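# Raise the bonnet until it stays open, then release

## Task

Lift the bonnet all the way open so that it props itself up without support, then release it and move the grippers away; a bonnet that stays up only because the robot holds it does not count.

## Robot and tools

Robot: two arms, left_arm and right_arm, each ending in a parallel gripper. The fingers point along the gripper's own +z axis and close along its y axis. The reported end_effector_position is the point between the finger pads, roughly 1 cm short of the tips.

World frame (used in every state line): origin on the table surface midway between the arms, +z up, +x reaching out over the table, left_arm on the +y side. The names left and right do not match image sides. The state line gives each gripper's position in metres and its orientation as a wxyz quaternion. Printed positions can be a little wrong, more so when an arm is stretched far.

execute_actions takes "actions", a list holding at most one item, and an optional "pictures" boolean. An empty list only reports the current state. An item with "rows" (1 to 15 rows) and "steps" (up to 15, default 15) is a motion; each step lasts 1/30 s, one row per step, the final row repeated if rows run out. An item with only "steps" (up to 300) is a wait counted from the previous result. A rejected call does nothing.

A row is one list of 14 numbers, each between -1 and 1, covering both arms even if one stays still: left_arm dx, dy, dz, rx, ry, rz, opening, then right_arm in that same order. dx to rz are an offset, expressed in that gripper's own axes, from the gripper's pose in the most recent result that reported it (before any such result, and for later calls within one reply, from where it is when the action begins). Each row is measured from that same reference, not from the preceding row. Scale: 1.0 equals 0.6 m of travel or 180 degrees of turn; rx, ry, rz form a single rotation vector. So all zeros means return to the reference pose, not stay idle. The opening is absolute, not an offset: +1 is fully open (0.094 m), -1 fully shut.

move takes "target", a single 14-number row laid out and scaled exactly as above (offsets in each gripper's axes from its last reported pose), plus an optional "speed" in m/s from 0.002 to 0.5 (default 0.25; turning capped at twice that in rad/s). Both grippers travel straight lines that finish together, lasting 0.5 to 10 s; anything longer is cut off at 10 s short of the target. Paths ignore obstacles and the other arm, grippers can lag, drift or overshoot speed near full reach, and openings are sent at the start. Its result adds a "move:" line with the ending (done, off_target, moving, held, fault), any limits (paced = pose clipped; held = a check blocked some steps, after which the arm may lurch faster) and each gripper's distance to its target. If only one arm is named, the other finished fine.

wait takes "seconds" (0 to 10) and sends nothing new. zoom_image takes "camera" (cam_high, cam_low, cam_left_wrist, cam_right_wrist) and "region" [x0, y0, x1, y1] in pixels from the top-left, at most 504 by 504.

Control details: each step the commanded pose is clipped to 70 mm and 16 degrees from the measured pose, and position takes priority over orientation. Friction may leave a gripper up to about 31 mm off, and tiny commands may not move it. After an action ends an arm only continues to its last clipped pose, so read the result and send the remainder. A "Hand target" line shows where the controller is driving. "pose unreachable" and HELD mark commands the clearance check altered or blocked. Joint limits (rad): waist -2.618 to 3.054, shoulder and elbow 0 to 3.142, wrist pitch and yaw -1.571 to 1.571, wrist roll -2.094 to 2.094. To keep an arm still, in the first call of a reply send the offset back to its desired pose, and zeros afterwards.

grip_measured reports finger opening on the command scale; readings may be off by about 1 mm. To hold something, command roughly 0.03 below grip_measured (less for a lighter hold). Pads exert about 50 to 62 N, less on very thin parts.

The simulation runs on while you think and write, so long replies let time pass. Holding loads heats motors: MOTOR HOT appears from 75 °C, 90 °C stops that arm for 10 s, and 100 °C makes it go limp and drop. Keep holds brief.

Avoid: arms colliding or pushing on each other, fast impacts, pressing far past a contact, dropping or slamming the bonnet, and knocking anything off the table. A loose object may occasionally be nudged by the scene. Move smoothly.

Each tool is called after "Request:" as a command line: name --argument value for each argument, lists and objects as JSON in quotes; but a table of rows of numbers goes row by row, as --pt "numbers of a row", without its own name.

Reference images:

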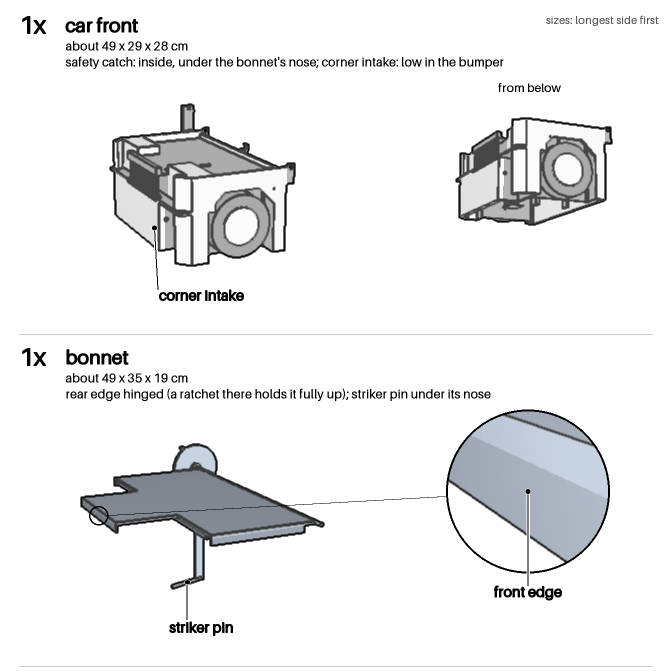

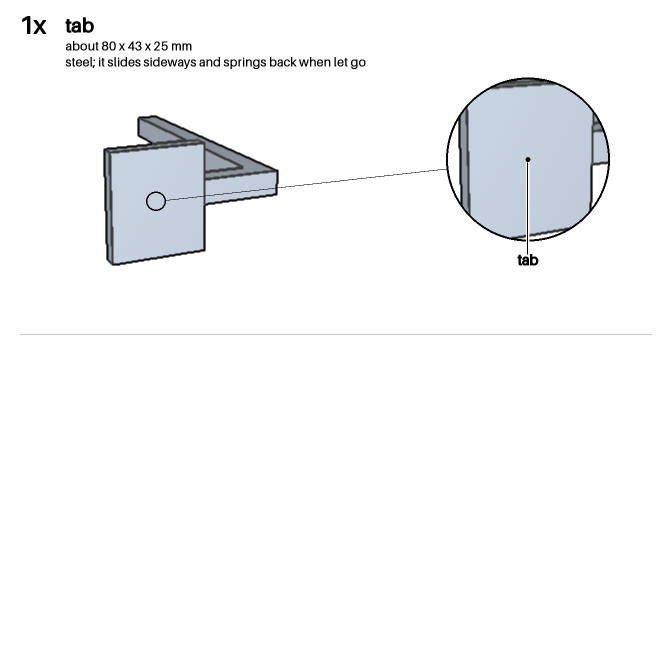

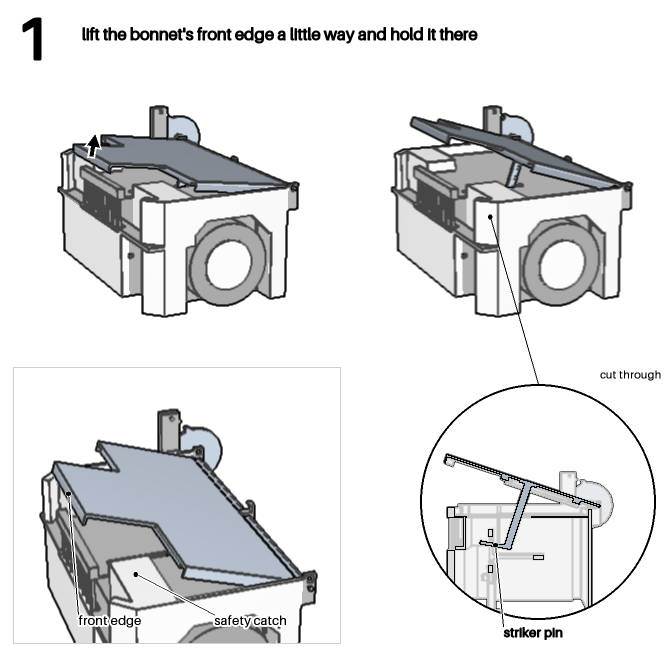

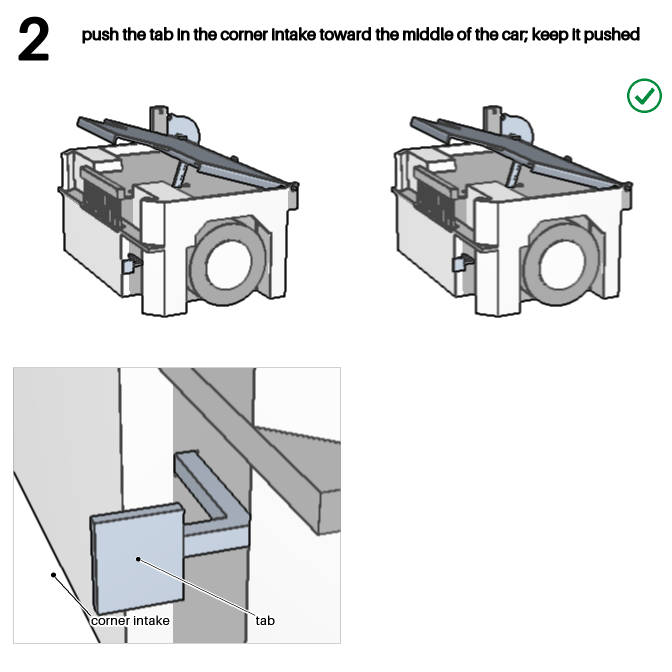

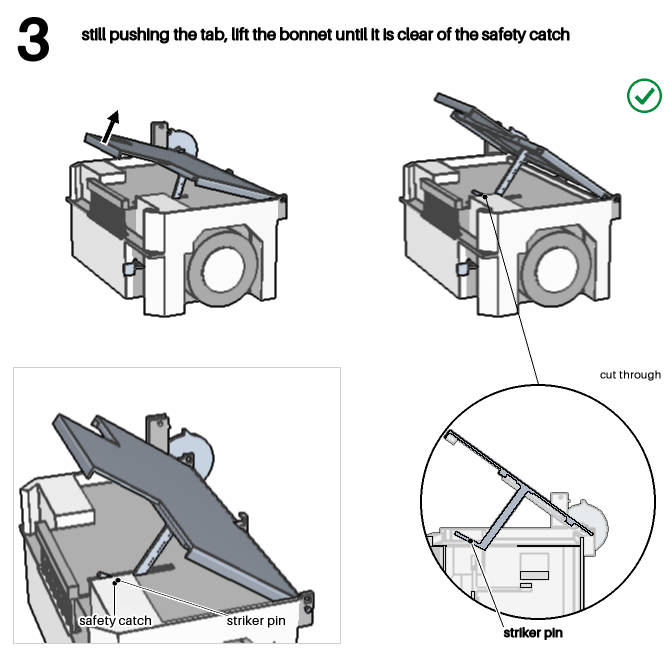

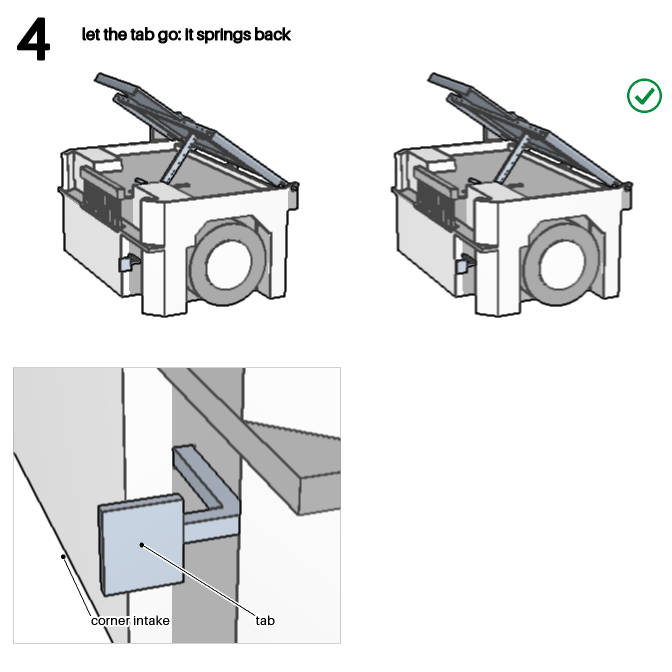

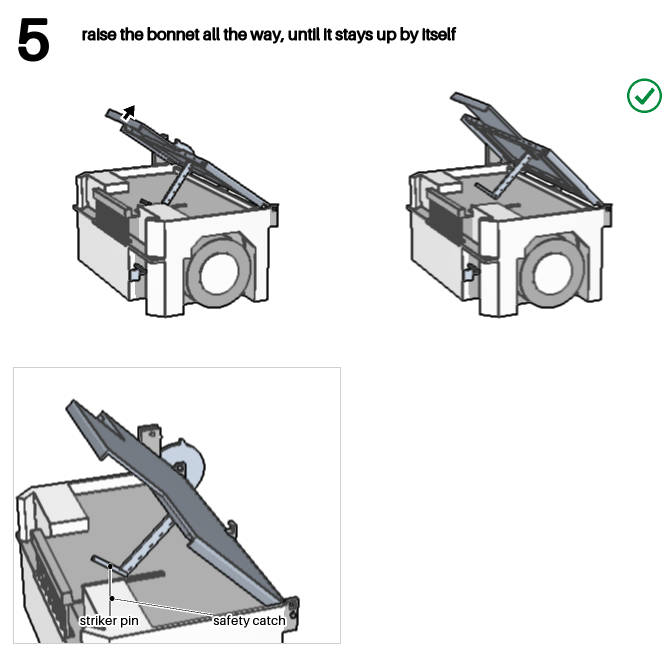

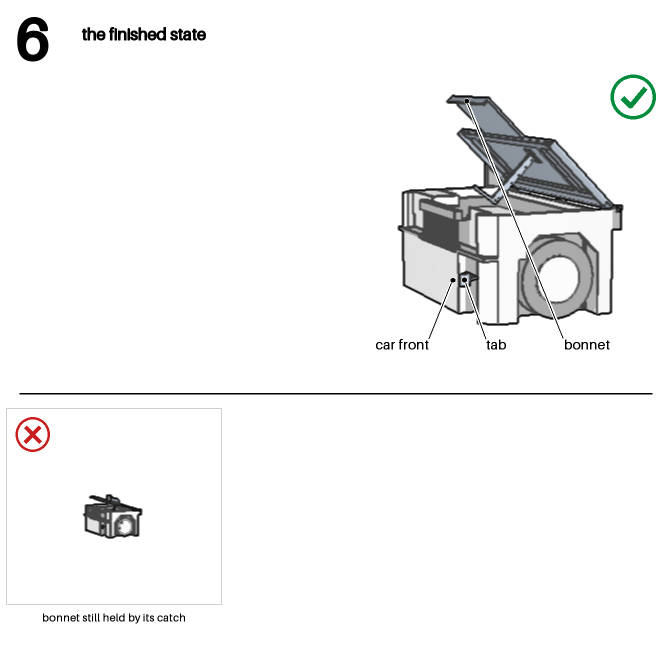

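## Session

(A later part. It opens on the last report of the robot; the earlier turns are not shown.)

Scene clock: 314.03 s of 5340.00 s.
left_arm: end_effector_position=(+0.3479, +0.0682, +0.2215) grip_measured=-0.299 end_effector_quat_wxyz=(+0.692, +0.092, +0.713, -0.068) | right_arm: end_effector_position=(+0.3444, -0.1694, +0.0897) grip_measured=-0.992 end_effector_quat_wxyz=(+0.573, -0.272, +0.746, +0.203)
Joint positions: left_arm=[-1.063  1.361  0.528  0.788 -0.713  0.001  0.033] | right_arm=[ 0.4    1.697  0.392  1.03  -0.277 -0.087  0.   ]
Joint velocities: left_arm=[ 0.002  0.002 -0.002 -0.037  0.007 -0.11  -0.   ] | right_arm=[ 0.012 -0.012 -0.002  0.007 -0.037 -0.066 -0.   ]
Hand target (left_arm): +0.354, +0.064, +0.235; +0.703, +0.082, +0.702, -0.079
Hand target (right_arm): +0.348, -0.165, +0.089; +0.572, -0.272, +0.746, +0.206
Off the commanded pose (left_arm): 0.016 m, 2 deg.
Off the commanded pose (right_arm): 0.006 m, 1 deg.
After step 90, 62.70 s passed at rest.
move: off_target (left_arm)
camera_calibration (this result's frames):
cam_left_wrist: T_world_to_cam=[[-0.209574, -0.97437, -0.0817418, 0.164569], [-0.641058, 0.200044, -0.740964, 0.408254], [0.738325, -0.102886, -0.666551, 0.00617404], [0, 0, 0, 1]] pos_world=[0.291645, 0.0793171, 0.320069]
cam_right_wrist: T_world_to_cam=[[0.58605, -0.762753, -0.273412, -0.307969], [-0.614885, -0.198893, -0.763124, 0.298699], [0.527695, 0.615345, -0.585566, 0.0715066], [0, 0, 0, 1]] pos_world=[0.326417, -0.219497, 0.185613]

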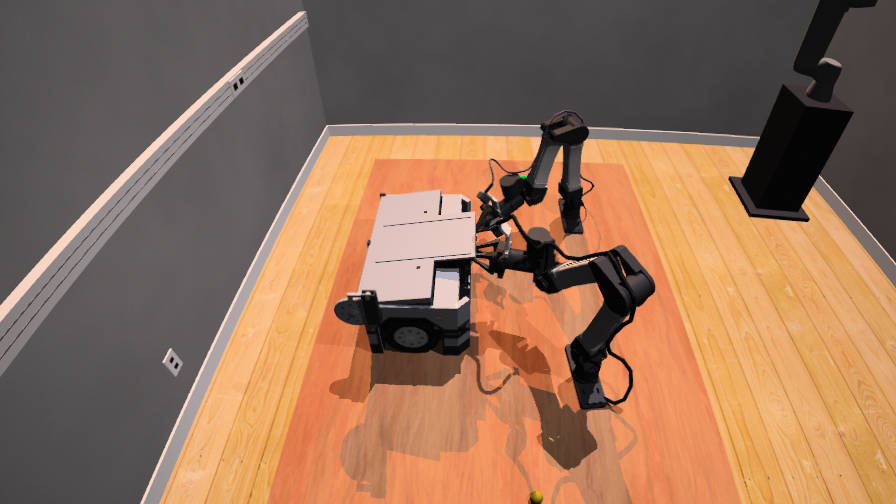

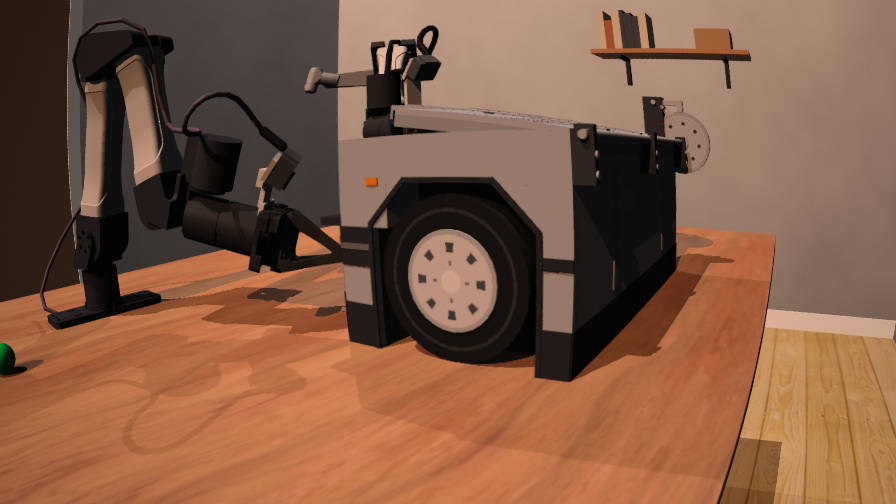

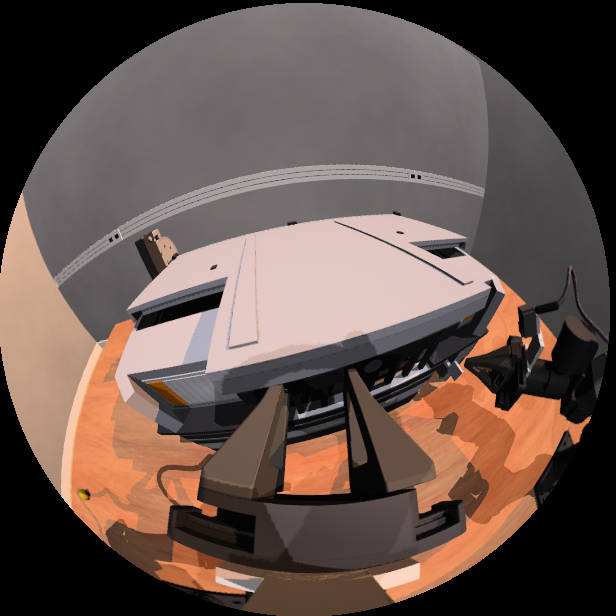

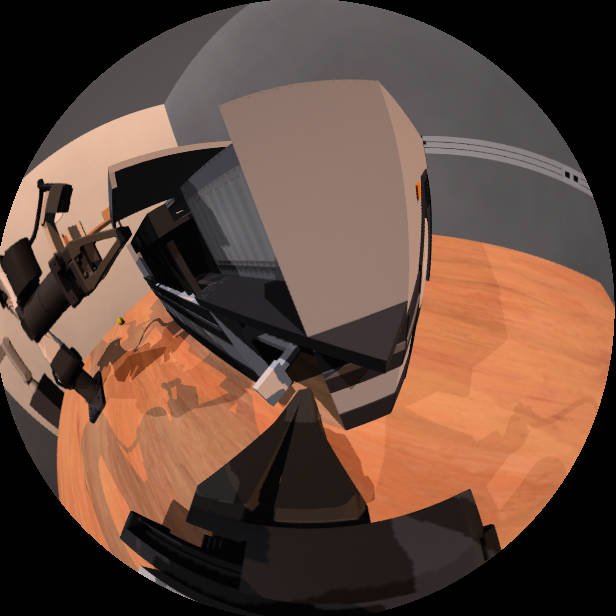

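Request:
move --target '[-0.0942, 0.004, 0.024, 0, -0.028, -0.01, -0.3, 0.0004, 0.0104, 0.0114, 0, 0, 0, -1.0]' --speed 0.05

Scene clock: 356.37 s of 5340.00 s.
left_arm: end_effector_position=(+0.3533, +0.0652, +0.2184) grip_measured=-0.299 end_effector_quat_wxyz=(+0.672, +0.122, +0.729, -0.046) | right_arm: end_effector_position=(+0.3428, -0.1640, +0.0922) grip_measured=-0.992 end_effector_quat_wxyz=(+0.577, -0.273, +0.743, +0.202)
Joint positions: left_arm=[-1.047  1.352  0.578  0.655 -0.685  0.022  0.033] | right_arm=[ 0.423  1.697  0.392  1.042 -0.255 -0.084  0.   ]
Joint velocities: left_arm=[ 0.007 -0.012  0.002  0.022  0.037 -0.022  0.   ] | right_arm=[ 0.002 -0.002  0.012 -0.007  0.037  0.007 -0.   ]
Hand target (left_arm): +0.360, +0.069, +0.277; +0.721, +0.078, +0.683, -0.081
Hand target (right_arm): +0.345, -0.161, +0.088; +0.573, -0.272, +0.746, +0.203
Off the commanded pose (left_arm): 0.060 m, 10 deg.
Off the commanded pose (right_arm): 0.006 m, 1 deg.
After step 90, 37.87 s passed at rest.
move: off_target (left_arm)
camera_calibration (this result's frames):
cam_left_wrist: T_world_to_cam=[[-0.226552, -0.962647, -0.148276, 0.182301], [-0.667378, 0.264304, -0.69624, 0.405425], [0.709423, -0.0587788, -0.702327, 0.0149288], [0, 0, 0, 1]] pos_world=[0.301281, 0.0692141, 0.319789]
cam_right_wrist: T_world_to_cam=[[0.589707, -0.762133, -0.267205, -0.303976], [-0.605696, -0.198511, -0.770536, 0.298263], [0.534208, 0.616235, -0.578685, 0.0677573], [0, 0, 0, 1]] pos_world=[0.323717, -0.214216, 0.187808]

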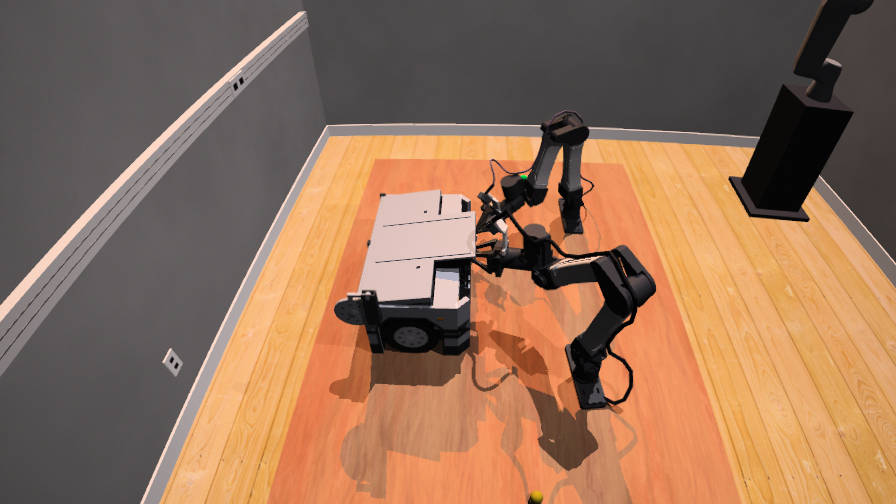

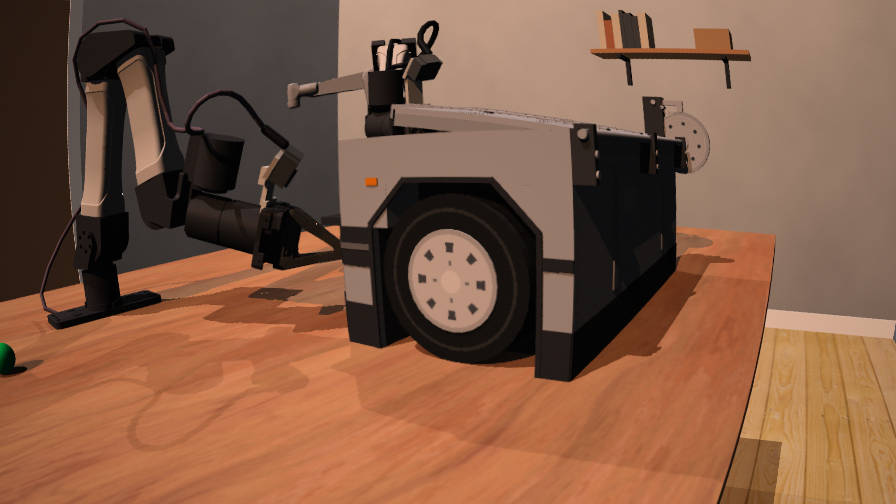

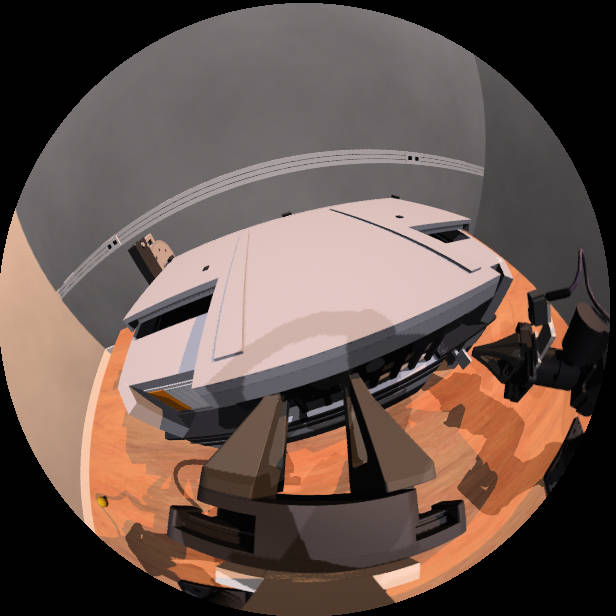

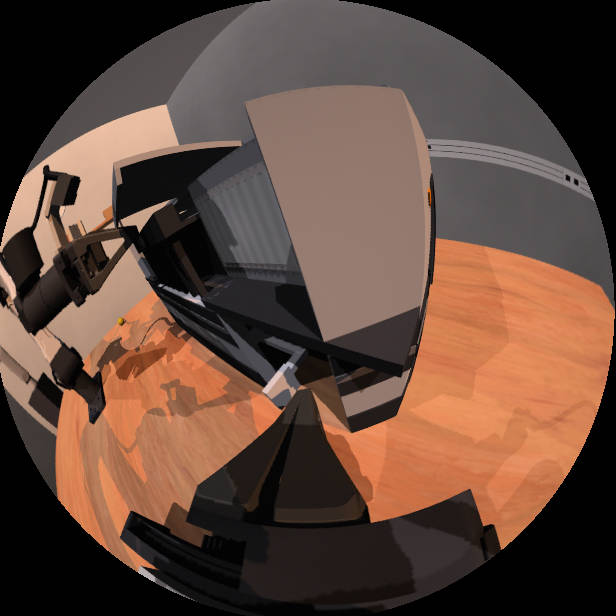

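Request:
zoom_image --camera "cam_right_wrist" --region '[50, 145, 200, 295]'

Request:
zoom_image --camera "cam_left_wrist" --region '[180, 320, 480, 460]'

Request:
zoom_image --camera "cam_low" --region '[320, 20, 520, 160]'

Region (50, 145, 200, 295) of cam_right_wrist's 616x616 image, scaled by 3.360, with more detail than that image has.

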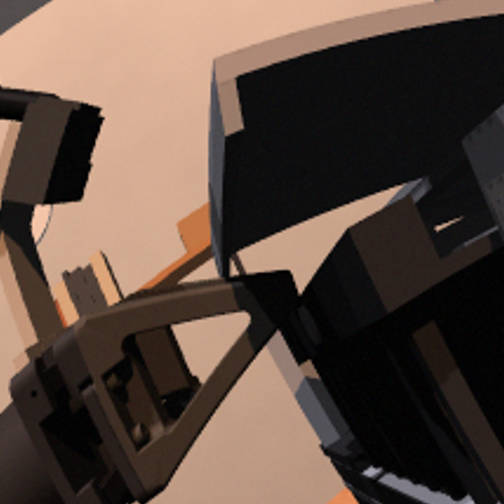

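Region (180, 320, 480, 460) of cam_left_wrist's 616x616 image, scaled by 1.680, with more detail than that image has; it fills the top 235 rows of this view, and the rest is white.

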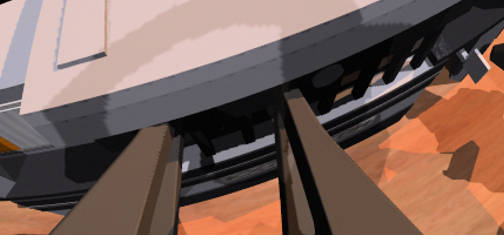

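Region (320, 20, 520, 160) of cam_low's 896x504 image, scaled by 2.520, with more detail than that image has; it fills the top 353 rows of this view, and the rest is white.

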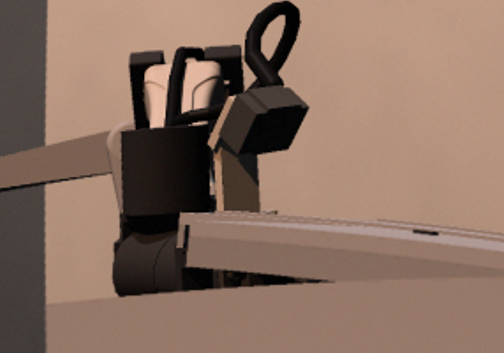

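Request:
execute_actions --actions '[{"rows": [[-0.125, 0.012, 0.0, 0, -0.12, -0.02, -0.3, 0, 0, 0, 0, 0, 0, -1.0]], "steps": 15}]'

Scene clock: 409.77 s of 5340.00 s.
left_arm: end_effector_position=(+0.3575, +0.0626, +0.2450) grip_measured=-0.299 end_effector_quat_wxyz=(+0.735, +0.129, +0.664, -0.053) | right_arm: end_effector_position=(+0.3429, -0.1640, +0.0923) grip_measured=-0.992 end_effector_quat_wxyz=(+0.578, -0.273, +0.742, +0.201)
Joint positions: left_arm=[-1.025  1.418  0.531  0.993 -0.636  0.183  0.033] | right_arm=[ 0.423  1.697  0.392  1.043 -0.254 -0.084  0.   ]
Joint velocities: left_arm=[ 0.022  0.212 -0.027  0.535 -0.022  0.066 -0.   ] | right_arm=[ 0.012 -0.022  0.002 -0.081 -0.007  0.022 -0.   ]
Hand target (left_arm): +0.356, +0.067, +0.292; +0.788, +0.091, +0.602, -0.087
Hand target (right_arm): +0.343, -0.164, +0.092; +0.578, -0.273, +0.742, +0.202
Off the commanded pose (left_arm): 0.049 m, 12 deg.
Off the commanded pose (right_arm): 0.000 m, 0 deg.
Steps of this call (steps 1 to 90: nothing new was sent; then 49.90 s passed at rest; steps 91 to 105: all 15 steps of this action). Readings (end_effector_position):
91: left_arm (+0.3533, +0.0650, +0.2199) | right_arm (+0.3429, -0.1640, +0.0923)
92: left_arm (+0.3535, +0.0652, +0.2218) | right_arm (+0.3429, -0.1640, +0.0923)
94: left_arm (+0.3543, +0.0654, +0.2278) | right_arm (+0.3429, -0.1640, +0.0923)
98: left_arm (+0.3547, +0.0648, +0.2407) | right_arm (+0.3429, -0.1640, +0.0923)
105: the state above
camera_calibration (this result's frames):
cam_left_wrist: T_world_to_cam=[[-0.225723, -0.959692, -0.167452, 0.188991], [-0.526307, 0.264777, -0.808019, 0.404291], [0.819787, -0.0942574, -0.564859, -0.0404398], [0, 0, 0, 1]] pos_world=[0.288593, 0.070514, 0.335479]
cam_right_wrist: T_world_to_cam=[[0.58953, -0.762333, -0.267027, -0.30401], [-0.60547, -0.198237, -0.770785, 0.298348], [0.53466, 0.616077, -0.578436, 0.0675945], [0, 0, 0, 1]] pos_world=[0.323723, -0.214257, 0.187882]

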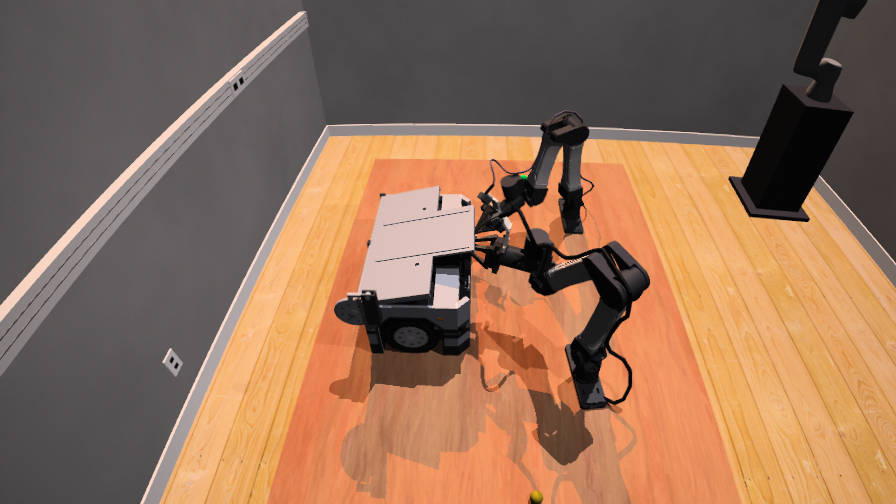

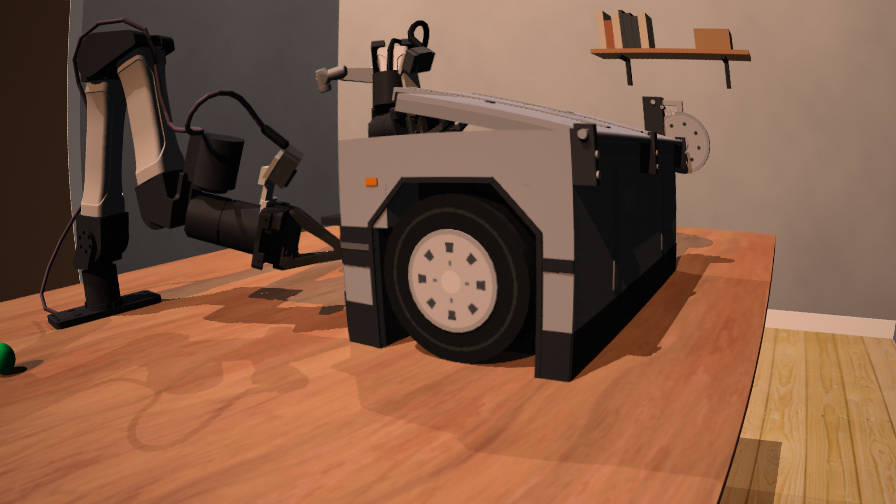

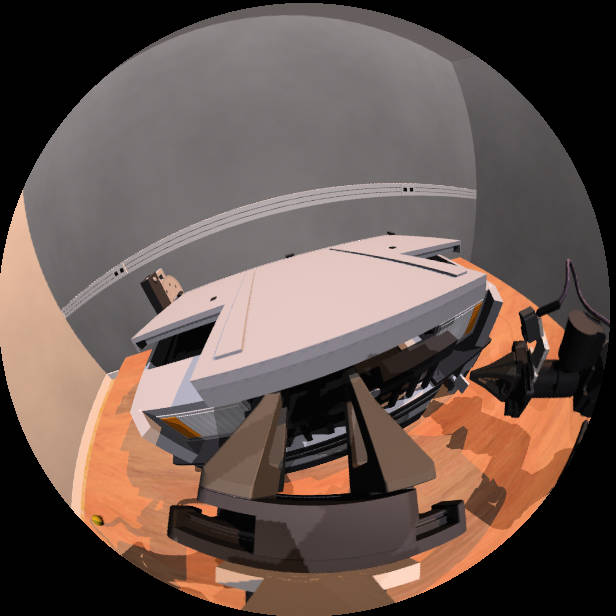

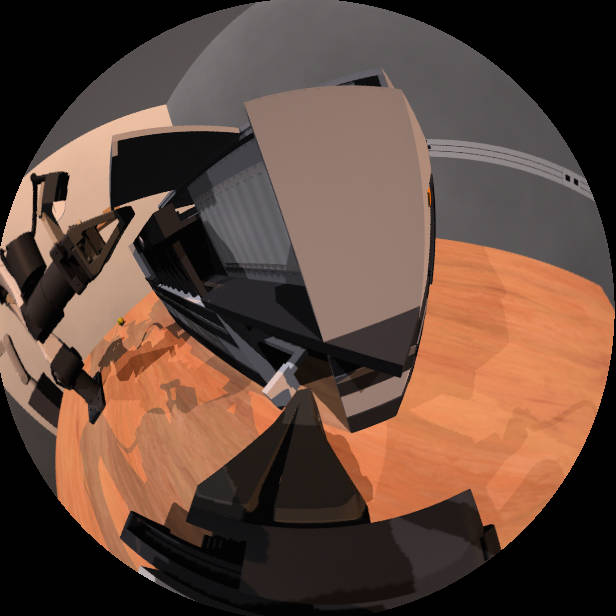

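Request:
execute_actions --actions '[]'

Request:
zoom_image --camera "cam_right_wrist" --region '[50, 110, 210, 270]'

Request:
zoom_image --camera "cam_right_wrist" --region '[220, 310, 400, 450]'

Scene clock: 414.93 s of 5340.00 s.
left_arm: end_effector_position=(+0.3589, +0.0623, +0.2506) grip_measured=-0.299 end_effector_quat_wxyz=(+0.745, +0.126, +0.652, -0.057) | right_arm: end_effector_position=(+0.3429, -0.1640, +0.0923) grip_measured=-0.992 end_effector_quat_wxyz=(+0.578, -0.273, +0.742, +0.201)
Joint positions: left_arm=[-1.019  1.434  0.531  1.049 -0.625  0.199  0.033] | right_arm=[ 0.423  1.697  0.392  1.043 -0.254 -0.084  0.   ]
Joint velocities: left_arm=[ 0.007 -0.007  0.017 -0.051  0.022 -0.051 -0.001] | right_arm=[-0.017  0.002 -0.007 -0.022  0.037  0.007  0.001]
Hand target (left_arm): +0.356, +0.067, +0.292; +0.788, +0.091, +0.602, -0.087
Hand target (right_arm): +0.343, -0.164, +0.092; +0.578, -0.273, +0.742, +0.202
Off the commanded pose (left_arm): 0.043 m, 11 deg.
Off the commanded pose (right_arm): 0.000 m, 0 deg.
Steps of this call (steps 1 to 90: nothing new was sent; then 2.17 s passed at rest). Readings (end_effector_position):
1: left_arm (+0.3579, +0.0624, +0.2454) | right_arm (+0.3429, -0.1640, +0.0923)
2: left_arm (+0.3581, +0.0623, +0.2462) | right_arm (+0.3429, -0.1640, +0.0923)
4: left_arm (+0.3585, +0.0624, +0.2482) | right_arm (+0.3429, -0.1640, +0.0923)
8: left_arm (+0.3588, +0.0623, +0.2500) | right_arm (+0.3429, -0.1640, +0.0923)
90: the state above
camera_calibration (this result's frames):
cam_left_wrist: T_world_to_cam=[[-0.224215, -0.96115, -0.160992, 0.187801], [-0.500896, 0.255366, -0.826977, 0.405865], [0.835961, -0.104781, -0.538694, -0.0500973], [0, 0, 0, 1]] pos_world=[0.287284, 0.0716113, 0.338889]
cam_right_wrist: T_world_to_cam=[[0.58953, -0.762333, -0.267027, -0.30401], [-0.60547, -0.198237, -0.770785, 0.298348], [0.53466, 0.616077, -0.578436, 0.0675945], [0, 0, 0, 1]] pos_world=[0.323723, -0.214257, 0.187882]

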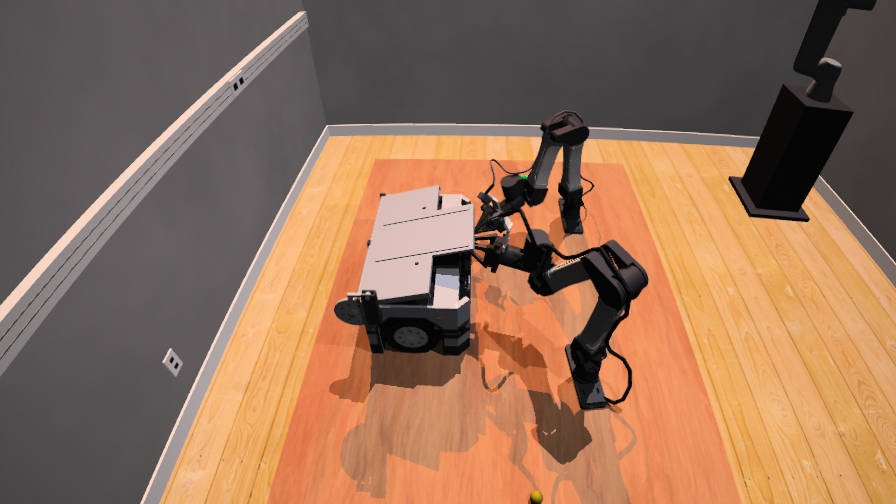

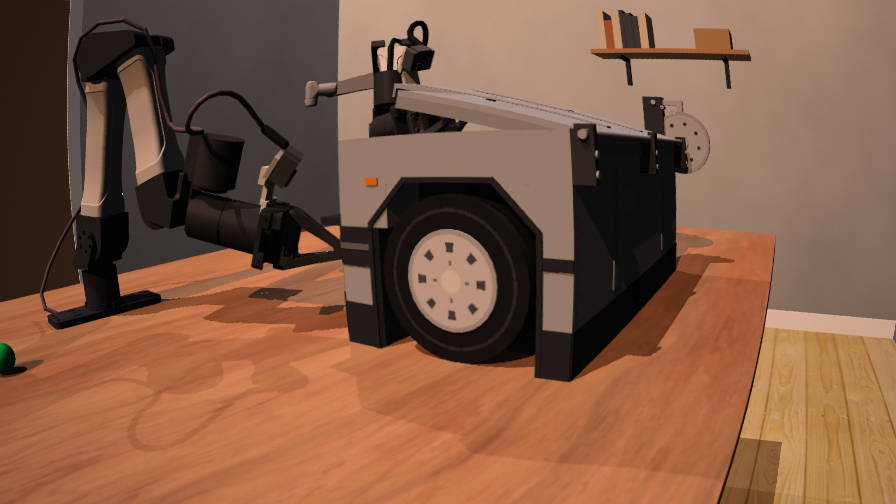

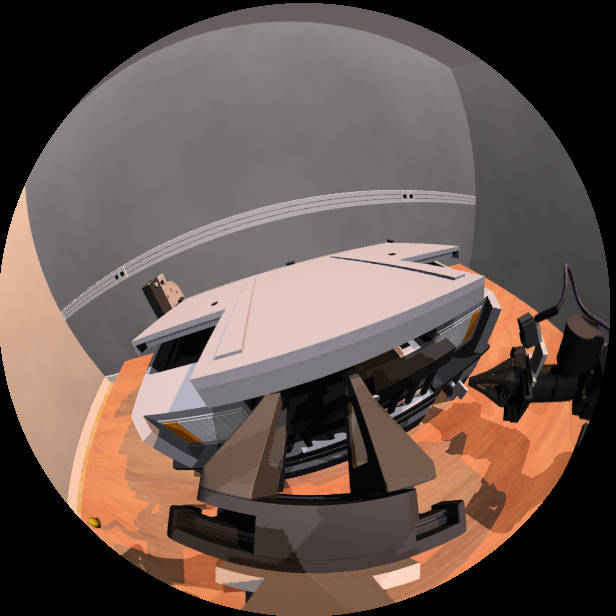

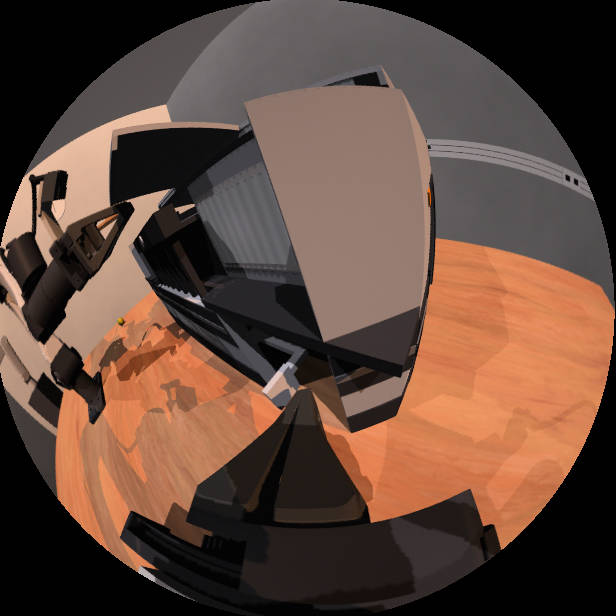

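Region (50, 110, 210, 270) of cam_right_wrist's 616x616 image, scaled by 3.150, with more detail than that image has.

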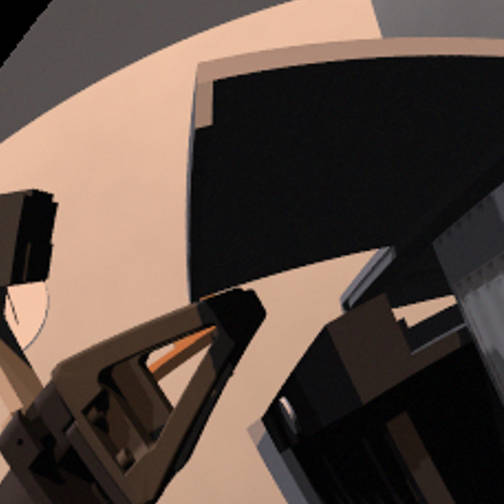

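Region (220, 310, 400, 450) of cam_right_wrist's 616x616 image, scaled by 2.800, with more detail than that image has.

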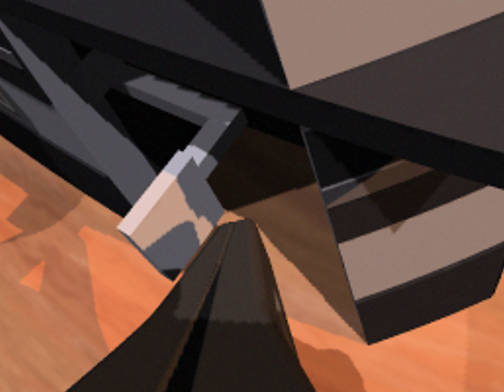

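Request:
execute_actions --actions '[{"rows": [ [-0.0681,0.0142,0.0015,-0.0058,-0.0453,-0.0232,-0.3, 0.0001,0.0040,0.0037,0,0,0,-1], [-0.0681,0.0142,0.0015,-0.0058,-0.0453,-0.0232,-0.3, 0.0001,0.0075,0.0070,0,0,0,-1], [-0.0681,0.0142,0.0015,-0.0058,-0.0453,-0.0232,-0.3, 0.0002,0.0110,0.0104,0,0,0,-1], [-0.0681,0.0142,0.0015,-0.0058,-0.0453,-0.0232,-0.3, 0.0002,0.0145,0.0137,0,0,0,-1], [-0.0681,0.0142,0.0015,-0.0058,-0.0453,-0.0232,-0.3, 0.0003,0.0180,0.0170,0,0,0,-1], [-0.0681,0.0142,0.0015,-0.0058,-0.0453,-0.0232,-0.3, 0.0003,0.0215,0.0203,0,0,0,-1], [-0.0681,0.0142,0.0015,-0.0058,-0.0453,-0.0232,-0.3, 0.0004,0.0250,0.0236,0,0,0,-1], [-0.0681,0.0142,0.0015,-0.0058,-0.0453,-0.0232,-0.3, 0.0004,0.0285,0.0269,0,0,0,-1], [-0.0681,0.0142,0.0015,-0.0058,-0.0453,-0.0232,-0.3, 0.0005,0.0320,0.0302,0,0,0,-1], [-0.0681,0.0142,0.0015,-0.0058,-0.0453,-0.0232,-0.3, 0.0005,0.0350,0.0331,0,0,0,-1], [-0.0681,0.0142,0.0015,-0.0058,-0.0453,-0.0232,-0.3, 0.0006,0.0380,0.0359,0,0,0,-1], [-0.0681,0.0142,0.0015,-0.0058,-0.0453,-0.0232,-0.3, 0.0006,0.0410,0.0388,0,0,0,-1], [-0.0681,0.0142,0.0015,-0.0058,-0.0453,-0.0232,-0.3, 0.0007,0.0440,0.0416,0,0,0,-1], [-0.0681,0.0142,0.0015,-0.0058,-0.0453,-0.0232,-0.3, 0.0007,0.0470,0.0444,0,0,0,-1], [-0.0681,0.0142,0.0015,-0.0058,-0.0453,-0.0232,-0.3, 0.0008,0.0495,0.0468,0,0,0,-1] ], "steps": 15}]' --pictures false

Request:
wait --seconds 0.5

Scene clock: 448.53 s of 5340.00 s.
left_arm: end_effector_position=(+0.3589, +0.0623, +0.2506) grip_measured=-0.299 end_effector_quat_wxyz=(+0.745, +0.126, +0.652, -0.057) | right_arm: end_effector_position=(+0.3439, -0.1432, +0.0817) grip_measured=-0.992 end_effector_quat_wxyz=(+0.576, -0.264, +0.751, +0.185)
Joint positions: left_arm=[-1.019  1.434  0.531  1.049 -0.625  0.199  0.033] | right_arm=[ 0.52   1.766  0.425  1.068 -0.122 -0.061  0.   ]
Joint velocities: left_arm=[ 0.012 -0.007 -0.002 -0.022  0.066  0.022 -0.001] | right_arm=[ 0.168  0.154  0.129  0.037  0.33   0.125 -0.001]
Hand target (left_arm): +0.355, +0.069, +0.291; +0.786, +0.091, +0.605, -0.086
Hand target (right_arm): +0.344, -0.125, +0.084; +0.577, -0.273, +0.743, +0.202
Off the commanded pose (left_arm): 0.042 m, 9 deg.
Off the commanded pose (right_arm): 0.019 m, 2 deg.
Steps of this call (steps 1 to 90: nothing new was sent; then 30.10 s passed at rest; steps 91 to 105: all 15 steps of this action). Readings (end_effector_position):
91: left_arm (+0.3589, +0.0623, +0.2506) | right_arm (+0.3429, -0.1640, +0.0923)
92: left_arm (+0.3589, +0.0623, +0.2506) | right_arm (+0.3428, -0.1635, +0.0925)
94: left_arm (+0.3589, +0.0623, +0.2506) | right_arm (+0.3413, -0.1603, +0.0929)
98: left_arm (+0.3589, +0.0623, +0.2506) | right_arm (+0.3368, -0.1491, +0.0885)
105: the state above

Scene clock: 449.03 s of 5340.00 s.
left_arm: end_effector_position=(+0.3589, +0.0623, +0.2506) grip_measured=-0.299 end_effector_quat_wxyz=(+0.745, +0.126, +0.652, -0.057) | right_arm: end_effector_position=(+0.3457, -0.1421, +0.0804) grip_measured=-0.993 end_effector_quat_wxyz=(+0.578, -0.256, +0.754, +0.178)
Joint positions: left_arm=[-1.019  1.434  0.531  1.049 -0.625  0.199  0.033] | right_arm=[ 0.535  1.776  0.432  1.071 -0.086 -0.053  0.   ]
Joint velocities: left_arm=[-0.007 -0.002  0.007  0.051 -0.007 -0.007 -0.   ] | right_arm=[ 0.012 -0.017 -0.017 -0.022  0.081 -0.095  0.001]
Hand target (left_arm): +0.355, +0.069, +0.291; +0.786, +0.091, +0.605, -0.086
Hand target (right_arm): +0.344, -0.124, +0.084; +0.577, -0.273, +0.743, +0.203
Off the commanded pose (left_arm): 0.042 m, 9 deg.
Off the commanded pose (right_arm): 0.019 m, 4 deg.
Steps of this call (steps 1 to 15: nothing new was sent). Readings (end_effector_position):
1: left_arm (+0.3589, +0.0623, +0.2506) | right_arm (+0.3446, -0.1424, +0.0813)
2: left_arm (+0.3589, +0.0623, +0.2506) | right_arm (+0.3451, -0.1420, +0.0809)
4: left_arm (+0.3589, +0.0623, +0.2506) | right_arm (+0.3456, -0.1421, +0.0805)
8: left_arm (+0.3589, +0.0623, +0.2506) | right_arm (+0.3457, -0.1422, +0.0804)
15: the state above
camera_calibration (this result's frames):
cam_left_wrist: T_world_to_cam=[[-0.224215, -0.96115, -0.160992, 0.187801], [-0.500896, 0.255366, -0.826977, 0.405865], [0.835961, -0.104781, -0.538694, -0.0500973], [0, 0, 0, 1]] pos_world=[0.287284, 0.0716113, 0.338889]
cam_right_wrist: T_world_to_cam=[[0.541879, -0.800674, -0.255515, -0.282021], [-0.62246, -0.178053, -0.762129, 0.303243], [0.564722, 0.57203, -0.594871, 0.0303809], [0, 0, 0, 1]] pos_world=[0.324421, -0.189192, 0.177122]

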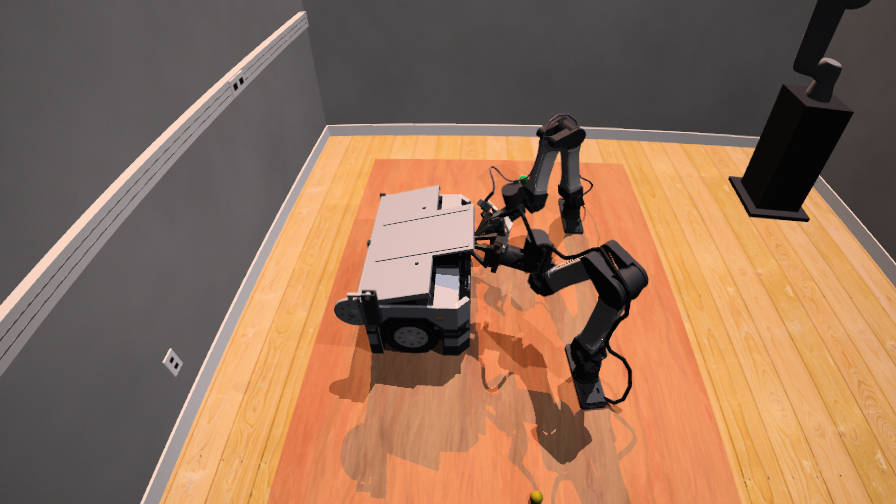

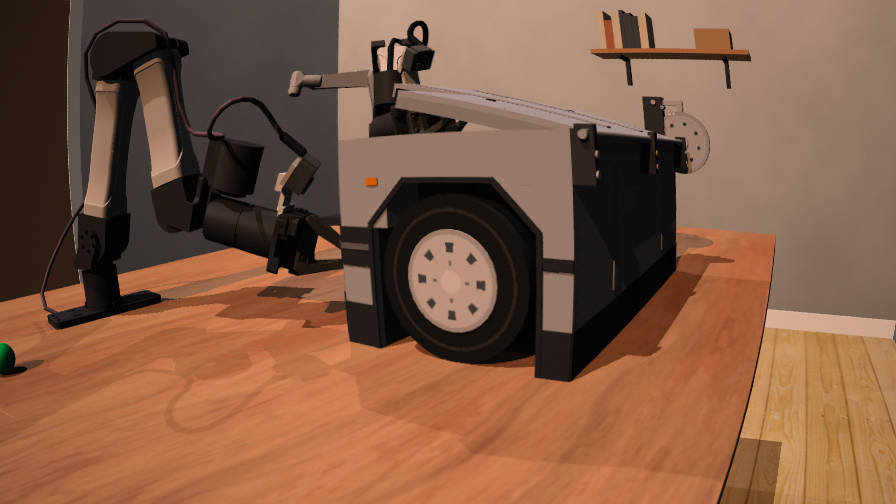

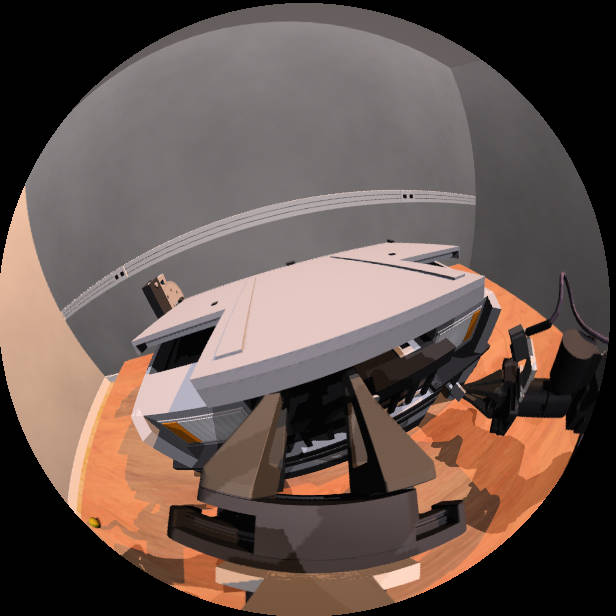

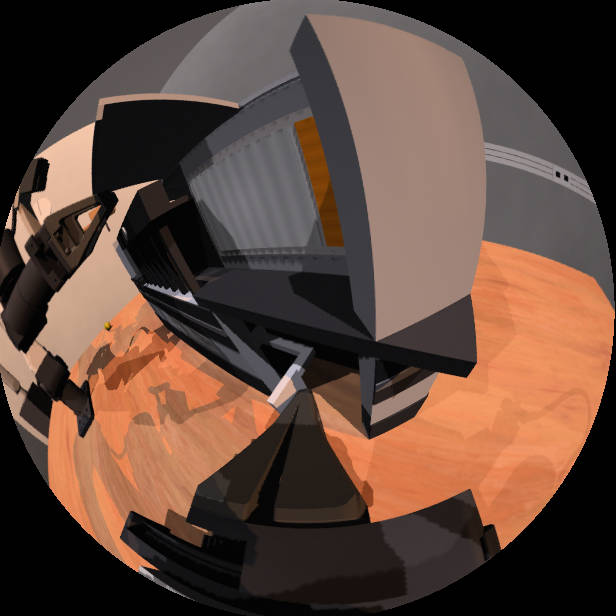

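Request:
zoom_image --camera "cam_right_wrist" --region '[210, 310, 390, 450]'

Request:
zoom_image --camera "cam_left_wrist" --region '[400, 330, 520, 430]'

Region (210, 310, 390, 450) of cam_right_wrist's 616x616 image, scaled by 2.800, with more detail than that image has.

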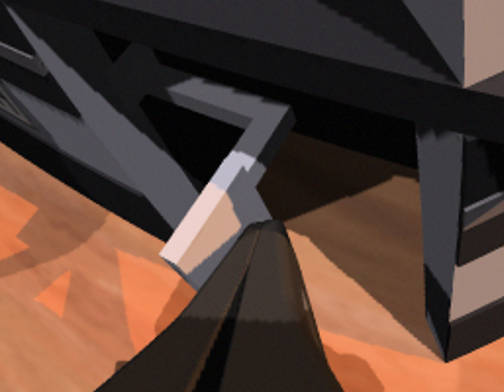

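Region (400, 330, 520, 430) of cam_left_wrist's 616x616 image, scaled by 4.200, with more detail than that image has.

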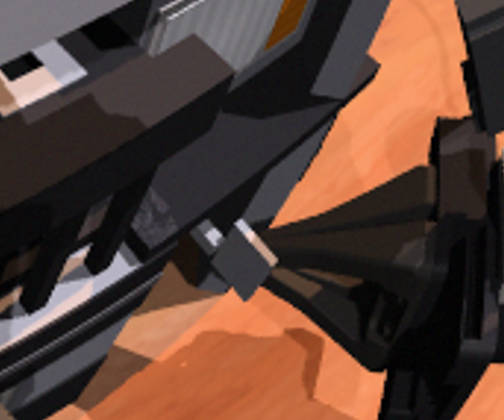

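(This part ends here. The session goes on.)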